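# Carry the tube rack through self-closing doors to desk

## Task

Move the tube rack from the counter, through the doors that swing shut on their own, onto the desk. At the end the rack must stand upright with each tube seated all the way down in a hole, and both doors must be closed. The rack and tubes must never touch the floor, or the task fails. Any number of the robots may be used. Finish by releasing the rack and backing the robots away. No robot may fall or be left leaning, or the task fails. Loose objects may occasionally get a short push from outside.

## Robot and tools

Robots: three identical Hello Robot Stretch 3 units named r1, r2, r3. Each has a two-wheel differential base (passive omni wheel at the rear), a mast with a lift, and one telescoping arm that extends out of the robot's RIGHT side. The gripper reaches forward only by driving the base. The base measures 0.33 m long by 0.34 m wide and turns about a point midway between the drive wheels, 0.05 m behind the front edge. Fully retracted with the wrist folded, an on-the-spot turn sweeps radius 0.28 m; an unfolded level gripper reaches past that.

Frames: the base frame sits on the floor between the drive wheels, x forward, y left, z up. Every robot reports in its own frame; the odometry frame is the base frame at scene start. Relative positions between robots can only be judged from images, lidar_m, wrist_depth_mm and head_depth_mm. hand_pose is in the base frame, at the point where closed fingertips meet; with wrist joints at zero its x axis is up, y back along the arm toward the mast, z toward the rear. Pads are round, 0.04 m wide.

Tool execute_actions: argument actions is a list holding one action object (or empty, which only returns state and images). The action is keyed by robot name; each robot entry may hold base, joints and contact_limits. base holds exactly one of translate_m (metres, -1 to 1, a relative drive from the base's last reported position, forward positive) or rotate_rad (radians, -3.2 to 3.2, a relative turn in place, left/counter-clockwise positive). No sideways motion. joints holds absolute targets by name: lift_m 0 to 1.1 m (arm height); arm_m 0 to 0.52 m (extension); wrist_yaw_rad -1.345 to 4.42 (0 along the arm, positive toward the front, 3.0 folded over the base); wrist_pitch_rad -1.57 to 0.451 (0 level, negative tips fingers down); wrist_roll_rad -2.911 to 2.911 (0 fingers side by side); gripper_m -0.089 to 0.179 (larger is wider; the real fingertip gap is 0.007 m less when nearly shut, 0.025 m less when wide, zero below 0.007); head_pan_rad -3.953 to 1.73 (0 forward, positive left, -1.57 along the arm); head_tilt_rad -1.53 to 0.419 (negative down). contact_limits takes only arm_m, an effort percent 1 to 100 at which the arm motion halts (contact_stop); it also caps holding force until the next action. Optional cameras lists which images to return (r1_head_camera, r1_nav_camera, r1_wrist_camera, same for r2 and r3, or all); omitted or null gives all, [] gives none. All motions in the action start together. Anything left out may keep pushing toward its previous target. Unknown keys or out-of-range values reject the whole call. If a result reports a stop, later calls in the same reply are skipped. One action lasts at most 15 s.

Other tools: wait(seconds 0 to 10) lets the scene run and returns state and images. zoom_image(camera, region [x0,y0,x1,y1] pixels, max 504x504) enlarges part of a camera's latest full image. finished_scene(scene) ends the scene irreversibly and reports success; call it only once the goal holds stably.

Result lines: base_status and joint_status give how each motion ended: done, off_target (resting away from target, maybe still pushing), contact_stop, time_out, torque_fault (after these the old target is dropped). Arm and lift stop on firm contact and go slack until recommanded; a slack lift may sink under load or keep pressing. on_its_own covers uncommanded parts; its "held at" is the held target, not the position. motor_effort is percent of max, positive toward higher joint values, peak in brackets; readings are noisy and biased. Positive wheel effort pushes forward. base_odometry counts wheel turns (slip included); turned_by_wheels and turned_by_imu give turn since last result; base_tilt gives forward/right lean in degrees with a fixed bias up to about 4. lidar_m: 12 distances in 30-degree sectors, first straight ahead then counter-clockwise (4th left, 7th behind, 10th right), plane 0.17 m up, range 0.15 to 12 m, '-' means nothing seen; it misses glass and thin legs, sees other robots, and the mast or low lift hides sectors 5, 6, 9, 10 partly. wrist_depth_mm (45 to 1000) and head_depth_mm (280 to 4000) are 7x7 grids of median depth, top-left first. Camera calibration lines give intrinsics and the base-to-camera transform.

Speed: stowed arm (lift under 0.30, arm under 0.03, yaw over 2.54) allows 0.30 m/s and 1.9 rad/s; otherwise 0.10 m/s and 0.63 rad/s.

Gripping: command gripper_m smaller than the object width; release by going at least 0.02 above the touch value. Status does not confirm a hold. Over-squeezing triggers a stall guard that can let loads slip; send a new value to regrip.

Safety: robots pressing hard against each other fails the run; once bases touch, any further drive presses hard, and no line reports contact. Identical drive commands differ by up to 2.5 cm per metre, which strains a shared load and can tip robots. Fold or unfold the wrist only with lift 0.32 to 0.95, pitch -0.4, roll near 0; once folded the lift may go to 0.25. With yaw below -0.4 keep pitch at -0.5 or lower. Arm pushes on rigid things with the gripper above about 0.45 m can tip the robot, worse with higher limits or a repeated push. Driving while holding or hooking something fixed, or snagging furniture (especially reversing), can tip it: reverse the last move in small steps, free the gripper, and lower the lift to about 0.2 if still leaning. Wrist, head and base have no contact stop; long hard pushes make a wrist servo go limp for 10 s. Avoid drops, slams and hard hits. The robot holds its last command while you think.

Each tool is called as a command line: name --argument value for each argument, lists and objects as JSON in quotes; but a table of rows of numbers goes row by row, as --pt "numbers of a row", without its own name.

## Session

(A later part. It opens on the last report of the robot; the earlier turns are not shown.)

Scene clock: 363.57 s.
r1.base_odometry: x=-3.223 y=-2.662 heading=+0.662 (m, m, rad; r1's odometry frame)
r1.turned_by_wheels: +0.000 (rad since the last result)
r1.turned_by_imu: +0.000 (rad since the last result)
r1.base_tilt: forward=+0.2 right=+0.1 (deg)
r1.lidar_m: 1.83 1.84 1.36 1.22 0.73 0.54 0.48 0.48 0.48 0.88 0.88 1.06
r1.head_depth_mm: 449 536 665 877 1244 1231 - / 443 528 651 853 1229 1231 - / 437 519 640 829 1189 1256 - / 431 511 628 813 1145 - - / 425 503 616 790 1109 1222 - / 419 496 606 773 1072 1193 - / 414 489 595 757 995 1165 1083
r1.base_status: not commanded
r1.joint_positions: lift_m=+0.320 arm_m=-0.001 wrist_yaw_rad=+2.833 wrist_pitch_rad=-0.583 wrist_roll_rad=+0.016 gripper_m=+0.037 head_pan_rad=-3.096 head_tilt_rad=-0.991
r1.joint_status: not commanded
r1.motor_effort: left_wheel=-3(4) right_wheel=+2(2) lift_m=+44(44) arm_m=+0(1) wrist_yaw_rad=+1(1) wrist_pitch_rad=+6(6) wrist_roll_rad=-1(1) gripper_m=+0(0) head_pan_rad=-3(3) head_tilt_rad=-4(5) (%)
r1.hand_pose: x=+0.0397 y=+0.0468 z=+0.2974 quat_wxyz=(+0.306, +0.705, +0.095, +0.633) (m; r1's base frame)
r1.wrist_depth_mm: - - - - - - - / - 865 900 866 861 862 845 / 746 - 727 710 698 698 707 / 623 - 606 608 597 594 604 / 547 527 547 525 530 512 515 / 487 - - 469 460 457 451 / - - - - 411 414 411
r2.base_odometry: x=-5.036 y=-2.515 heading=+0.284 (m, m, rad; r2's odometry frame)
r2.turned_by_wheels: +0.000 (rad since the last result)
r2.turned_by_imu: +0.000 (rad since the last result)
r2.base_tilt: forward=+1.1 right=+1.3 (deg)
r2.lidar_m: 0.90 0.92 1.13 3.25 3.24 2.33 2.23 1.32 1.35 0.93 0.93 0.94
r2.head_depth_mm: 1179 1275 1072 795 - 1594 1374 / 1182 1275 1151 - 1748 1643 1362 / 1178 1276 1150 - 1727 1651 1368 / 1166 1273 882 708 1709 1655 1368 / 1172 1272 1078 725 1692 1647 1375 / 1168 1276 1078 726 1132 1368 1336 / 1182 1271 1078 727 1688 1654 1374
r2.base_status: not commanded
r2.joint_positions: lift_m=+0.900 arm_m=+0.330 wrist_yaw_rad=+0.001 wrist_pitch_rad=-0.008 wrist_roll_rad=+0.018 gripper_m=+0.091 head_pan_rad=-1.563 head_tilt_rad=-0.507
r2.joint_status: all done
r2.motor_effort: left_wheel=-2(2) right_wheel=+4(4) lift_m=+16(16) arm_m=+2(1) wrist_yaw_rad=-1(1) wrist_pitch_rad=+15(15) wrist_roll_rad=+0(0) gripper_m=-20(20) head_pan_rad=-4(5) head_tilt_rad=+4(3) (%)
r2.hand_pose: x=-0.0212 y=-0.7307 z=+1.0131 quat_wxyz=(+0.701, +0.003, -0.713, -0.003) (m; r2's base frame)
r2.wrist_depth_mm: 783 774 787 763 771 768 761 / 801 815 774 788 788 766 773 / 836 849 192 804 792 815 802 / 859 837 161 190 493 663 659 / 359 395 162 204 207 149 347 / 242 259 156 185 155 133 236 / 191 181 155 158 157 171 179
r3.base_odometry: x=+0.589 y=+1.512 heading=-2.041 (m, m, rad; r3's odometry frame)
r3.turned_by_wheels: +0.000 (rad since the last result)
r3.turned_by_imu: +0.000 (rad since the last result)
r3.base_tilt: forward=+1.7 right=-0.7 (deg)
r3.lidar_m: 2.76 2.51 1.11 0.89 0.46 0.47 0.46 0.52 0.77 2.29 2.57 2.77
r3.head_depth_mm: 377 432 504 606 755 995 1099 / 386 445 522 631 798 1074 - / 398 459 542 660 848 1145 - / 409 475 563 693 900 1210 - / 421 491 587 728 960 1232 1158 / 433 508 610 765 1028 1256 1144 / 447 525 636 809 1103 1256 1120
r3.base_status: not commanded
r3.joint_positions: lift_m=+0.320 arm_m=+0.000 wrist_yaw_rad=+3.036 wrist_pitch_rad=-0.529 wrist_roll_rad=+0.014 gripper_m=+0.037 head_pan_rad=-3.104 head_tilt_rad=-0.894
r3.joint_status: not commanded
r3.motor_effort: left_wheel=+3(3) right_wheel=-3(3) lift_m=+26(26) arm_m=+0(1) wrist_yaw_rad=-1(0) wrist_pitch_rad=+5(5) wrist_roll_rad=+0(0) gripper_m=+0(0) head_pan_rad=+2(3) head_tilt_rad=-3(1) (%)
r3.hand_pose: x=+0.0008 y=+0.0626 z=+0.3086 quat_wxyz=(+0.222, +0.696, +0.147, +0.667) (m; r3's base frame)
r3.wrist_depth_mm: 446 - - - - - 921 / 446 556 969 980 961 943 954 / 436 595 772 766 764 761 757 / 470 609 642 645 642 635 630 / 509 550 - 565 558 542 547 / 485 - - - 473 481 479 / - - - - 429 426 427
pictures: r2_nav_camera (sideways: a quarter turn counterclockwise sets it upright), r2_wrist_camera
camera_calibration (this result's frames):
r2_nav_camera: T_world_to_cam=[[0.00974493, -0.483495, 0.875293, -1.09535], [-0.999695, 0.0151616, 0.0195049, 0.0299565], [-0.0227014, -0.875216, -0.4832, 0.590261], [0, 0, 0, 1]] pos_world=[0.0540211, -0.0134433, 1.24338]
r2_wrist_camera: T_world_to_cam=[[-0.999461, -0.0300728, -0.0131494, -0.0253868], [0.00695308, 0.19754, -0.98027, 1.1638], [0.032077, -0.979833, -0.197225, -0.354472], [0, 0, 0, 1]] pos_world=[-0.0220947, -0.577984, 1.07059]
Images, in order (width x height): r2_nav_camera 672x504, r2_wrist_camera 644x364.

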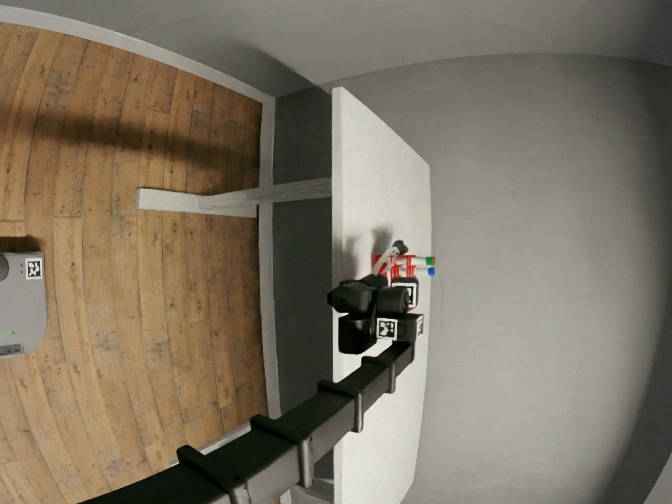

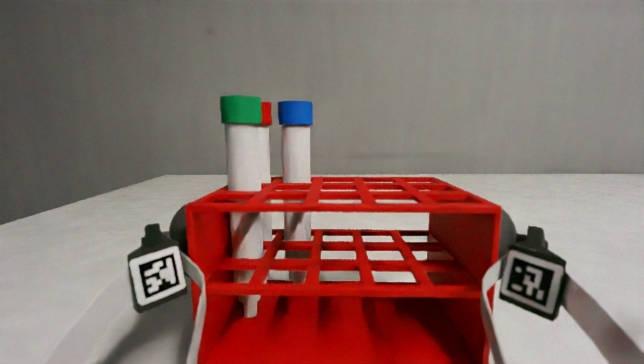

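execute_actions --actions '[{"r2":{"joints":{"lift_m":0.886}}}]' --cameras '[]'

execute_actions --actions '[{"r2":{"joints":{"gripper_m":0.179}}}]' --cameras '[]'

execute_actions --actions '[{"r2":{"joints":{"arm_m":0.005,"lift_m":0.894}}}]' --cameras '["r2_wrist_camera"]'

execute_actions --actions '[{"r2":{"base":{"rotate_rad":0.5},"joints":{"wrist_yaw_rad":1.5}}}]' --cameras '["r2_nav_camera","r1_nav_camera"]'

Scene clock: 370.80 s.
r1.base_odometry: x=-3.223 y=-2.662 heading=+0.662 (m, m, rad; r1's odometry frame)
r1.turned_by_wheels: +0.000 (rad since the last result)
r1.turned_by_imu: +0.001 (rad since the last result)
r1.base_tilt: forward=+0.2 right=+0.1 (deg)
r1.lidar_m: 1.83 1.84 1.36 1.22 0.73 0.54 0.48 0.48 0.48 0.88 0.88 1.06
r1.head_depth_mm: 448 537 666 874 1243 1228 - / 444 528 654 855 1230 1231 - / 437 519 640 833 1190 1254 - / 432 511 628 812 1148 - - / 426 505 617 792 1114 1219 - / 420 496 605 775 1071 1193 - / 414 488 595 756 994 1160 1082
r1.base_status: not commanded
r1.joint_positions: lift_m=+0.320 arm_m=-0.001 wrist_yaw_rad=+2.833 wrist_pitch_rad=-0.583 wrist_roll_rad=+0.016 gripper_m=+0.037 head_pan_rad=-3.096 head_tilt_rad=-0.991
r1.joint_status: not commanded
r1.motor_effort: left_wheel=-3(3) right_wheel=+2(2) lift_m=+44(44) arm_m=+0(1) wrist_yaw_rad=-1(1) wrist_pitch_rad=+6(6) wrist_roll_rad=+0(1) gripper_m=+0(0) head_pan_rad=-3(2) head_tilt_rad=-4(4) (%)
r1.hand_pose: x=+0.0397 y=+0.0468 z=+0.2974 quat_wxyz=(+0.306, +0.705, +0.095, +0.633) (m; r1's base frame)
r1.wrist_depth_mm: - - - - - - - / - 914 888 863 862 870 846 / 741 - 729 706 698 713 694 / 630 - 617 604 611 594 591 / 537 531 547 519 535 526 520 / 486 - - 463 455 458 461 / - - - - 413 412 411
r2.base_odometry: x=-5.036 y=-2.515 heading=+0.284 (m, m, rad; r2's odometry frame)
r2.turned_by_wheels: +0.000 (rad since the last result)
r2.turned_by_imu: +0.000 (rad since the last result)
r2.base_tilt: forward=+1.1 right=+1.3 (deg)
r2.lidar_m: 0.90 0.92 1.13 3.22 3.23 2.34 2.24 1.32 1.35 0.93 0.93 0.94
r2.head_depth_mm: 1177 1282 1068 795 - 1591 1375 / 1174 1284 1073 - 1731 1633 1363 / 1181 1277 1067 - 1737 1650 1370 / 1174 1276 1073 709 1725 1646 1377 / 1173 1274 1075 728 1707 1652 1375 / 1175 1273 1082 726 1123 1365 1340 / 1175 1275 1079 728 1691 1653 1376
r2.base_status: not commanded
r2.joint_positions: lift_m=+0.886 arm_m=+0.330 wrist_yaw_rad=+0.001 wrist_pitch_rad=-0.004 wrist_roll_rad=+0.018 gripper_m=+0.091 head_pan_rad=-1.563 head_tilt_rad=-0.507
r2.joint_status: all done
r2.motor_effort: left_wheel=-3(2) right_wheel=+3(3) lift_m=+15(16) arm_m=+3(3) wrist_yaw_rad=-1(1) wrist_pitch_rad=+13(15) wrist_roll_rad=+0(0) gripper_m=-21(21) head_pan_rad=-4(4) head_tilt_rad=+3(3) (%)
r2.hand_pose: x=-0.0212 y=-0.7308 z=+1.0000 quat_wxyz=(+0.701, +0.002, -0.713, -0.002) (m; r2's base frame)
r2.wrist_depth_mm: 780 774 781 764 766 768 754 / 822 784 804 804 795 778 775 / 832 819 191 811 815 804 793 / 841 630 160 187 451 608 582 / 321 358 162 198 213 142 311 / 218 232 156 184 153 133 212 / - 162 155 157 156 153 160
r3.base_odometry: x=+0.589 y=+1.512 heading=-2.041 (m, m, rad; r3's odometry frame)
r3.turned_by_wheels: +0.000 (rad since the last result)
r3.turned_by_imu: +0.001 (rad since the last result)
r3.base_tilt: forward=+1.8 right=-0.7 (deg)
r3.lidar_m: 2.76 2.51 1.11 0.89 0.46 0.47 0.46 0.52 0.77 2.29 2.57 2.78
r3.head_depth_mm: 377 432 505 606 756 994 1097 / 387 445 522 632 797 1077 - / 397 459 541 661 845 1143 - / 409 474 564 692 899 1211 - / 421 490 586 726 959 1235 1157 / 433 507 611 764 1029 1256 1138 / 448 525 636 808 1106 1257 1124
r3.base_status: not commanded
r3.joint_positions: lift_m=+0.320 arm_m=+0.000 wrist_yaw_rad=+3.036 wrist_pitch_rad=-0.529 wrist_roll_rad=+0.014 gripper_m=+0.037 head_pan_rad=-3.104 head_tilt_rad=-0.894
r3.joint_status: not commanded
r3.motor_effort: left_wheel=+3(3) right_wheel=-3(3) lift_m=+26(26) arm_m=+0(0) wrist_yaw_rad=+0(0) wrist_pitch_rad=+5(5) wrist_roll_rad=+0(0) gripper_m=+0(0) head_pan_rad=+1(2) head_tilt_rad=-1(3) (%)
r3.hand_pose: x=+0.0008 y=+0.0626 z=+0.3086 quat_wxyz=(+0.222, +0.696, +0.147, +0.667) (m; r3's base frame)
r3.wrist_depth_mm: 439 - - - - - 906 / 447 558 964 961 957 962 937 / 435 591 769 782 774 766 772 / 467 611 644 648 643 644 640 / 514 557 - 563 561 548 545 / 485 - - - 470 477 480 / - - - - 430 428 428
pictures: none
No camera images: the call's "cameras" was empty. Leave "cameras" out to get every camera's image.

Scene clock: 372.17 s.
r1.base_odometry: x=-3.223 y=-2.662 heading=+0.662 (m, m, rad; r1's odometry frame)
r1.turned_by_wheels: +0.000 (rad since the last result)
r1.turned_by_imu: +0.000 (rad since the last result)
r1.base_tilt: forward=+0.1 right=+0.1 (deg)
r1.lidar_m: 1.83 1.83 1.36 1.22 0.72 0.54 0.48 0.48 0.48 0.88 0.88 1.06
r1.head_depth_mm: 448 535 665 877 1237 1226 - / 443 528 653 853 1227 1227 - / 437 519 641 832 1190 1256 - / 431 512 629 812 1151 - - / 426 504 617 793 1107 1219 - / 421 496 606 774 1072 1191 - / 414 489 594 756 990 1164 1088
r1.base_status: not commanded
r1.joint_positions: lift_m=+0.320 arm_m=-0.001 wrist_yaw_rad=+2.833 wrist_pitch_rad=-0.583 wrist_roll_rad=+0.016 gripper_m=+0.037 head_pan_rad=-3.096 head_tilt_rad=-0.991
r1.joint_status: not commanded
r1.motor_effort: left_wheel=-3(4) right_wheel=+3(3) lift_m=+44(44) arm_m=+0(0) wrist_yaw_rad=-1(0) wrist_pitch_rad=+6(6) wrist_roll_rad=-1(1) gripper_m=-1(1) head_pan_rad=-2(2) head_tilt_rad=-4(4) (%)
r1.hand_pose: x=+0.0397 y=+0.0468 z=+0.2974 quat_wxyz=(+0.306, +0.705, +0.095, +0.633) (m; r1's base frame)
r1.wrist_depth_mm: - - - - - - - / - 926 903 920 874 878 844 / 742 - 716 721 713 699 719 / 609 - 601 615 603 594 597 / 544 532 547 530 535 526 514 / 488 - - 462 451 463 452 / - - - - 418 417 404
r2.base_odometry: x=-5.036 y=-2.515 heading=+0.284 (m, m, rad; r2's odometry frame)
r2.turned_by_wheels: +0.000 (rad since the last result)
r2.turned_by_imu: +0.000 (rad since the last result)
r2.base_tilt: forward=+1.1 right=+1.3 (deg)
r2.lidar_m: 0.90 0.93 1.13 3.22 3.23 2.33 2.24 1.32 1.35 0.93 0.93 0.94
r2.head_depth_mm: 1179 1279 1067 798 - 1597 1366 / 1180 1271 1072 - 1742 1638 1364 / 1183 1271 1080 - 1732 1643 1372 / 1176 1279 1074 694 1717 1649 1374 / 1172 1272 1084 725 1718 1650 1378 / 1173 1265 1081 727 1129 1373 1341 / 1170 1267 1079 728 1681 1648 1368
r2.base_status: not commanded
r2.joint_positions: lift_m=+0.886 arm_m=+0.330 wrist_yaw_rad=+0.001 wrist_pitch_rad=-0.002 wrist_roll_rad=+0.018 gripper_m=+0.179 head_pan_rad=-1.563 head_tilt_rad=-0.507
r2.joint_status: all done
r2.motor_effort: left_wheel=-1(2) right_wheel=+3(3) lift_m=+15(15) arm_m=+2(2) wrist_yaw_rad=+0(0) wrist_pitch_rad=+12(13) wrist_roll_rad=+0(0) gripper_m=-1(97) head_pan_rad=-5(5) head_tilt_rad=+3(4) (%)
r2.hand_pose: x=-0.0212 y=-0.7309 z=+1.0006 quat_wxyz=(+0.701, +0.001, -0.713, -0.001) (m; r2's base frame)
r2.wrist_depth_mm: 763 771 781 782 749 761 740 / 825 788 765 793 778 774 767 / 823 817 797 803 801 824 809 / 829 633 162 185 454 626 610 / 327 360 156 193 186 150 345 / 233 202 156 155 155 148 - / 159 162 155 158 157 153 153
r3.base_odometry: x=+0.589 y=+1.512 heading=-2.041 (m, m, rad; r3's odometry frame)
r3.turned_by_wheels: +0.000 (rad since the last result)
r3.turned_by_imu: +0.000 (rad since the last result)
r3.base_tilt: forward=+1.7 right=-0.8 (deg)
r3.lidar_m: 2.76 2.51 1.11 0.88 0.46 0.47 0.46 0.52 0.77 2.29 2.57 2.77
r3.head_depth_mm: 377 431 504 604 756 994 1094 / 388 444 522 631 800 1078 - / 398 459 541 662 845 1141 - / 409 474 562 692 898 1205 - / 421 491 587 727 961 1239 1153 / 433 507 609 765 1027 1256 1139 / 447 526 637 806 1105 1257 1119
r3.base_status: not commanded
r3.joint_positions: lift_m=+0.320 arm_m=+0.000 wrist_yaw_rad=+3.036 wrist_pitch_rad=-0.529 wrist_roll_rad=+0.014 gripper_m=+0.037 head_pan_rad=-3.104 head_tilt_rad=-0.894
r3.joint_status: not commanded
r3.motor_effort: left_wheel=+3(3) right_wheel=-3(3) lift_m=+26(26) arm_m=+0(1) wrist_yaw_rad=+0(0) wrist_pitch_rad=+5(5) wrist_roll_rad=+0(0) gripper_m=+0(0) head_pan_rad=+2(2) head_tilt_rad=-3(3) (%)
r3.hand_pose: x=+0.0008 y=+0.0626 z=+0.3086 quat_wxyz=(+0.222, +0.696, +0.147, +0.667) (m; r3's base frame)
r3.wrist_depth_mm: 443 - - - - - 924 / 445 561 953 953 959 983 953 / 438 592 762 770 765 760 759 / 473 607 651 648 635 635 635 / 511 551 - 561 565 549 547 / 489 - - - 472 480 480 / - - - - 428 427 425
pictures: none
No camera images: the call's "cameras" was empty. Leave "cameras" out to get every camera's image.

Scene clock: 375.77 s.
r1.base_odometry: x=-3.223 y=-2.662 heading=+0.662 (m, m, rad; r1's odometry frame)
r1.turned_by_wheels: +0.000 (rad since the last result)
r1.turned_by_imu: +0.001 (rad since the last result)
r1.base_tilt: forward=+0.2 right=+0.1 (deg)
r1.lidar_m: 1.83 1.84 1.36 1.22 0.72 0.54 0.48 0.48 0.48 0.88 0.88 1.06
r1.head_depth_mm: 449 535 665 876 1248 1228 - / 443 528 651 854 1230 1227 - / 437 519 640 833 1183 1250 - / 432 511 629 812 1146 - - / 425 503 616 793 1114 1214 - / 420 496 605 771 1072 1191 - / 414 488 593 755 994 1165 1083
r1.base_status: not commanded
r1.joint_positions: lift_m=+0.320 arm_m=-0.001 wrist_yaw_rad=+2.833 wrist_pitch_rad=-0.583 wrist_roll_rad=+0.016 gripper_m=+0.037 head_pan_rad=-3.096 head_tilt_rad=-0.991
r1.joint_status: not commanded
r1.motor_effort: left_wheel=-3(4) right_wheel=+2(2) lift_m=+44(44) arm_m=+0(1) wrist_yaw_rad=-1(0) wrist_pitch_rad=+6(6) wrist_roll_rad=-1(0) gripper_m=-1(0) head_pan_rad=-3(2) head_tilt_rad=-4(5) (%)
r1.hand_pose: x=+0.0397 y=+0.0468 z=+0.2974 quat_wxyz=(+0.306, +0.705, +0.095, +0.633) (m; r1's base frame)
r1.wrist_depth_mm: - - - - - - - / - 876 895 866 899 853 835 / 718 - 717 720 708 700 701 / 629 - 616 617 601 583 593 / 537 532 560 529 540 521 518 / 487 - - 469 453 454 457 / - - - - 409 415 415
r2.base_odometry: x=-5.036 y=-2.515 heading=+0.284 (m, m, rad; r2's odometry frame)
r2.turned_by_wheels: +0.000 (rad since the last result)
r2.turned_by_imu: +0.000 (rad since the last result)
r2.base_tilt: forward=+1.1 right=+1.3 (deg)
r2.lidar_m: 0.90 0.93 1.13 3.23 3.19 2.33 2.24 1.32 1.35 0.93 0.93 0.94
r2.head_depth_mm: 1185 1275 1072 724 1697 1650 1455 / 1185 1278 1070 725 1719 1697 1413 / 1178 1273 1081 728 1697 1770 - / 1170 1269 1006 726 1711 1769 1358 / 1179 1274 1077 725 1668 1636 1366 / 1174 1272 1077 729 1110 1378 1346 / 1167 1267 1078 730 1685 1656 1380
r2.base_status: not commanded
r2.joint_positions: lift_m=+0.894 arm_m=+0.005 wrist_yaw_rad=+0.001 wrist_pitch_rad=-0.001 wrist_roll_rad=+0.018 gripper_m=+0.179 head_pan_rad=-1.563 head_tilt_rad=-0.507
r2.joint_status: all done
r2.motor_effort: left_wheel=-2(2) right_wheel=+4(3) lift_m=+32(35) arm_m=-4(4) wrist_yaw_rad=-1(1) wrist_pitch_rad=+11(12) wrist_roll_rad=+0(0) gripper_m=+0(0) head_pan_rad=-4(5) head_tilt_rad=+3(4) (%)
r2.hand_pose: x=-0.0213 y=-0.4065 z=+1.0080 quat_wxyz=(+0.701, +0.001, -0.713, +0.000) (m; r2's base frame)
r2.wrist_depth_mm: - - - - - - - / - - - - - - - / - - - - - - - / - - 684 494 678 668 655 / 350 393 346 347 348 346 380 / - - - - - - - / - - - - - - -
r3.base_odometry: x=+0.589 y=+1.512 heading=-2.041 (m, m, rad; r3's odometry frame)
r3.turned_by_wheels: +0.000 (rad since the last result)
r3.turned_by_imu: +0.001 (rad since the last result)
r3.base_tilt: forward=+1.8 right=-0.7 (deg)
r3.lidar_m: 2.76 2.51 1.11 0.88 0.46 0.47 0.46 0.52 0.77 2.28 2.57 2.78
r3.head_depth_mm: 376 431 505 605 757 993 1102 / 387 445 522 631 800 1081 - / 397 458 541 661 848 1146 - / 408 475 563 692 899 1201 - / 421 490 587 726 955 1234 1155 / 434 507 611 765 1026 1255 1135 / 447 526 638 806 1101 1262 1120
r3.base_status: not commanded
r3.joint_positions: lift_m=+0.320 arm_m=+0.000 wrist_yaw_rad=+3.036 wrist_pitch_rad=-0.529 wrist_roll_rad=+0.014 gripper_m=+0.037 head_pan_rad=-3.104 head_tilt_rad=-0.894
r3.joint_status: not commanded
r3.motor_effort: left_wheel=+3(3) right_wheel=-4(4) lift_m=+26(26) arm_m=-1(0) wrist_yaw_rad=+0(1) wrist_pitch_rad=+5(5) wrist_roll_rad=+0(0) gripper_m=+0(0) head_pan_rad=+3(2) head_tilt_rad=-3(3) (%)
r3.hand_pose: x=+0.0008 y=+0.0626 z=+0.3086 quat_wxyz=(+0.222, +0.696, +0.147, +0.667) (m; r3's base frame)
r3.wrist_depth_mm: 446 - - - - - 922 / 447 560 966 949 971 962 948 / 437 591 764 775 762 766 762 / 471 601 643 637 638 640 638 / 512 551 - 569 564 554 543 / 481 - - - 466 481 478 / - - - - 426 425 430
pictures: r2_wrist_camera
camera_calibration (this result's frames):
r2_wrist_camera: T_world_to_cam=[[-0.999467, -0.0299729, -0.0129427, -0.0159207], [0.00699702, 0.190569, -0.981649, 1.09331], [0.0318894, -0.981216, -0.190258, -0.0453834], [0, 0, 0, 1]] pos_world=[-0.0221149, -0.25336, 1.06441]
Images, in order (width x height): r2_wrist_camera 644x364.

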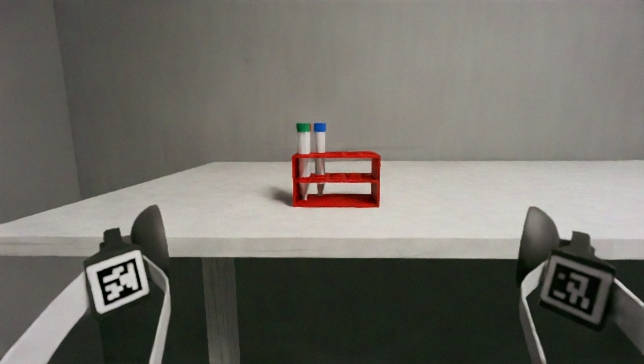

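Scene clock: 377.57 s.
r1.base_odometry: x=-3.223 y=-2.662 heading=+0.662 (m, m, rad; r1's odometry frame)
r1.turned_by_wheels: +0.000 (rad since the last result)
r1.turned_by_imu: +0.000 (rad since the last result)
r1.base_tilt: forward=+0.1 right=+0.2 (deg)
r1.lidar_m: 1.83 1.83 1.35 1.22 0.73 0.54 0.48 0.48 0.47 0.88 0.88 1.06
r1.head_depth_mm: 449 537 665 877 1243 1227 - / 443 528 653 853 1232 1230 - / 437 519 640 833 1189 1260 - / 430 512 629 810 1151 - - / 426 504 615 792 1111 1224 - / 420 496 605 776 1072 1193 - / 414 488 594 757 992 1165 1081
r1.base_status: not commanded
r1.joint_positions: lift_m=+0.320 arm_m=-0.001 wrist_yaw_rad=+2.833 wrist_pitch_rad=-0.583 wrist_roll_rad=+0.016 gripper_m=+0.037 head_pan_rad=-3.096 head_tilt_rad=-0.991
r1.joint_status: not commanded
r1.motor_effort: left_wheel=-3(4) right_wheel=+2(2) lift_m=+43(44) arm_m=+1(0) wrist_yaw_rad=-1(1) wrist_pitch_rad=+6(6) wrist_roll_rad=-1(1) gripper_m=+0(0) head_pan_rad=-3(3) head_tilt_rad=-4(5) (%)
r1.hand_pose: x=+0.0397 y=+0.0468 z=+0.2974 quat_wxyz=(+0.306, +0.705, +0.095, +0.633) (m; r1's base frame)
r1.wrist_depth_mm: - - - - - - - / - 897 876 885 878 857 851 / 745 - 715 715 697 725 689 / 620 - 613 612 597 588 595 / 537 547 534 518 534 518 518 / 478 - - 472 444 462 454 / - - - - 415 413 407
r2.base_odometry: x=-5.036 y=-2.515 heading=+0.783 (m, m, rad; r2's odometry frame)
r2.turned_by_wheels: +0.500 (rad since the last result)
r2.turned_by_imu: +0.506 (rad since the last result)
r2.base_tilt: forward=+1.1 right=+1.3 (deg)
r2.lidar_m: 0.92 1.13 3.01 3.32 2.35 2.23 1.33 1.32 0.98 0.93 0.95 0.90
r2.head_depth_mm: 1175 1257 1069 723 1598 1645 1454 / 1222 1312 1078 726 1156 1337 1398 / 1284 1388 1449 725 1820 1640 1441 / 1343 1447 1587 759 1923 1652 1368 / 1379 1496 1624 1741 1872 1643 1370 / 1252 1330 1397 1493 1613 1597 1410 / 1106 1156 1222 1313 1382 1486 1405
r2.base_status: done
r2.joint_positions: lift_m=+0.894 arm_m=+0.005 wrist_yaw_rad=+1.498 wrist_pitch_rad=-0.001 wrist_roll_rad=+0.018 gripper_m=+0.179 head_pan_rad=-1.563 head_tilt_rad=-0.507
r2.joint_status: all done
r2.motor_effort: left_wheel=-2(5) right_wheel=+4(7) lift_m=+33(32) arm_m=-4(4) wrist_yaw_rad=+3(3) wrist_pitch_rad=+11(11) wrist_roll_rad=+0(0) gripper_m=-1(1) head_pan_rad=-4(4) head_tilt_rad=+3(4) (%)
r2.hand_pose: x=+0.2342 y=-0.1690 z=+1.0080 quat_wxyz=(+0.514, +0.486, -0.522, +0.477) (m; r2's base frame)
r2.wrist_depth_mm: - - 939 811 714 643 582 / - - 984 850 745 656 593 / - - 991 866 752 668 608 / - - - 872 778 686 608 / - - - 933 783 710 613 / - - - 954 812 722 - / - - - 971 842 738 663
r3.base_odometry: x=+0.589 y=+1.512 heading=-2.041 (m, m, rad; r3's odometry frame)
r3.turned_by_wheels: +0.000 (rad since the last result)
r3.turned_by_imu: +0.000 (rad since the last result)
r3.base_tilt: forward=+1.6 right=-0.8 (deg)
r3.lidar_m: 2.77 2.51 1.18 0.88 0.46 0.47 0.46 0.52 0.77 2.29 2.58 2.78
r3.head_depth_mm: 377 432 503 605 758 994 1102 / 387 445 522 632 798 1080 - / 398 459 541 662 846 1144 - / 409 475 562 691 899 1207 - / 421 491 585 725 954 1236 1157 / 434 508 613 765 1028 1260 1137 / 447 526 639 808 1105 1259 1126
r3.base_status: not commanded
r3.joint_positions: lift_m=+0.320 arm_m=+0.000 wrist_yaw_rad=+3.036 wrist_pitch_rad=-0.529 wrist_roll_rad=+0.014 gripper_m=+0.037 head_pan_rad=-3.104 head_tilt_rad=-0.894
r3.joint_status: not commanded
r3.motor_effort: left_wheel=+3(3) right_wheel=-3(4) lift_m=+26(26) arm_m=+0(1) wrist_yaw_rad=-1(1) wrist_pitch_rad=+5(5) wrist_roll_rad=+0(0) gripper_m=+0(0) head_pan_rad=+3(2) head_tilt_rad=-2(3) (%)
r3.hand_pose: x=+0.0008 y=+0.0626 z=+0.3086 quat_wxyz=(+0.222, +0.696, +0.147, +0.667) (m; r3's base frame)
r3.wrist_depth_mm: 441 - - - - - 954 / 446 558 987 978 962 948 962 / 439 590 773 767 769 768 759 / 468 609 639 641 646 641 645 / 512 561 - 570 568 549 548 / 486 - - - 469 480 484 / - - - - 431 426 427
pictures: r1_nav_camera (sideways: a quarter turn counterclockwise sets it upright), r2_nav_camera (sideways: a quarter turn counterclockwise sets it upright)
camera_calibration (this result's frames):
r1_nav_camera: T_world_to_cam=[[-0.852471, -0.0781873, 0.516894, -0.626923], [-0.0994658, 0.994949, -0.0135411, 0.0731136], [-0.513224, -0.0629567, -0.855942, 1.07503], [0, 0, 0, 1]] pos_world=[0.0245684, -0.0540816, 1.2452]
r2_nav_camera: T_world_to_cam=[[0.00974211, -0.483391, 0.87535, -1.09542], [-0.999695, 0.0151681, 0.0195022, 0.02996], [-0.0227046, -0.875273, -0.483096, 0.590126], [0, 0, 0, 1]] pos_world=[0.0540211, -0.0134504, 1.24338]
Images, in order (width x height): r1_nav_camera 672x504, r2_nav_camera 672x504.

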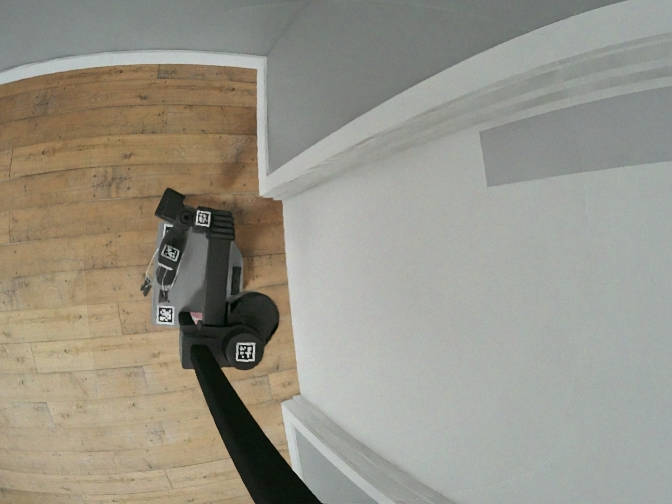

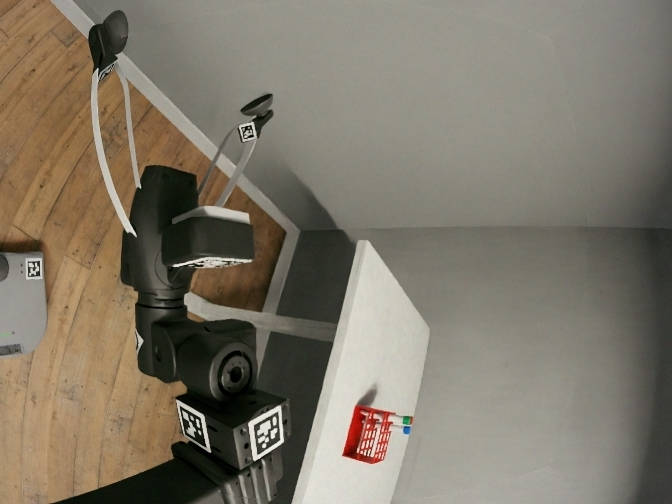

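finished_scene --scene 2

The scene is finished: the task was done.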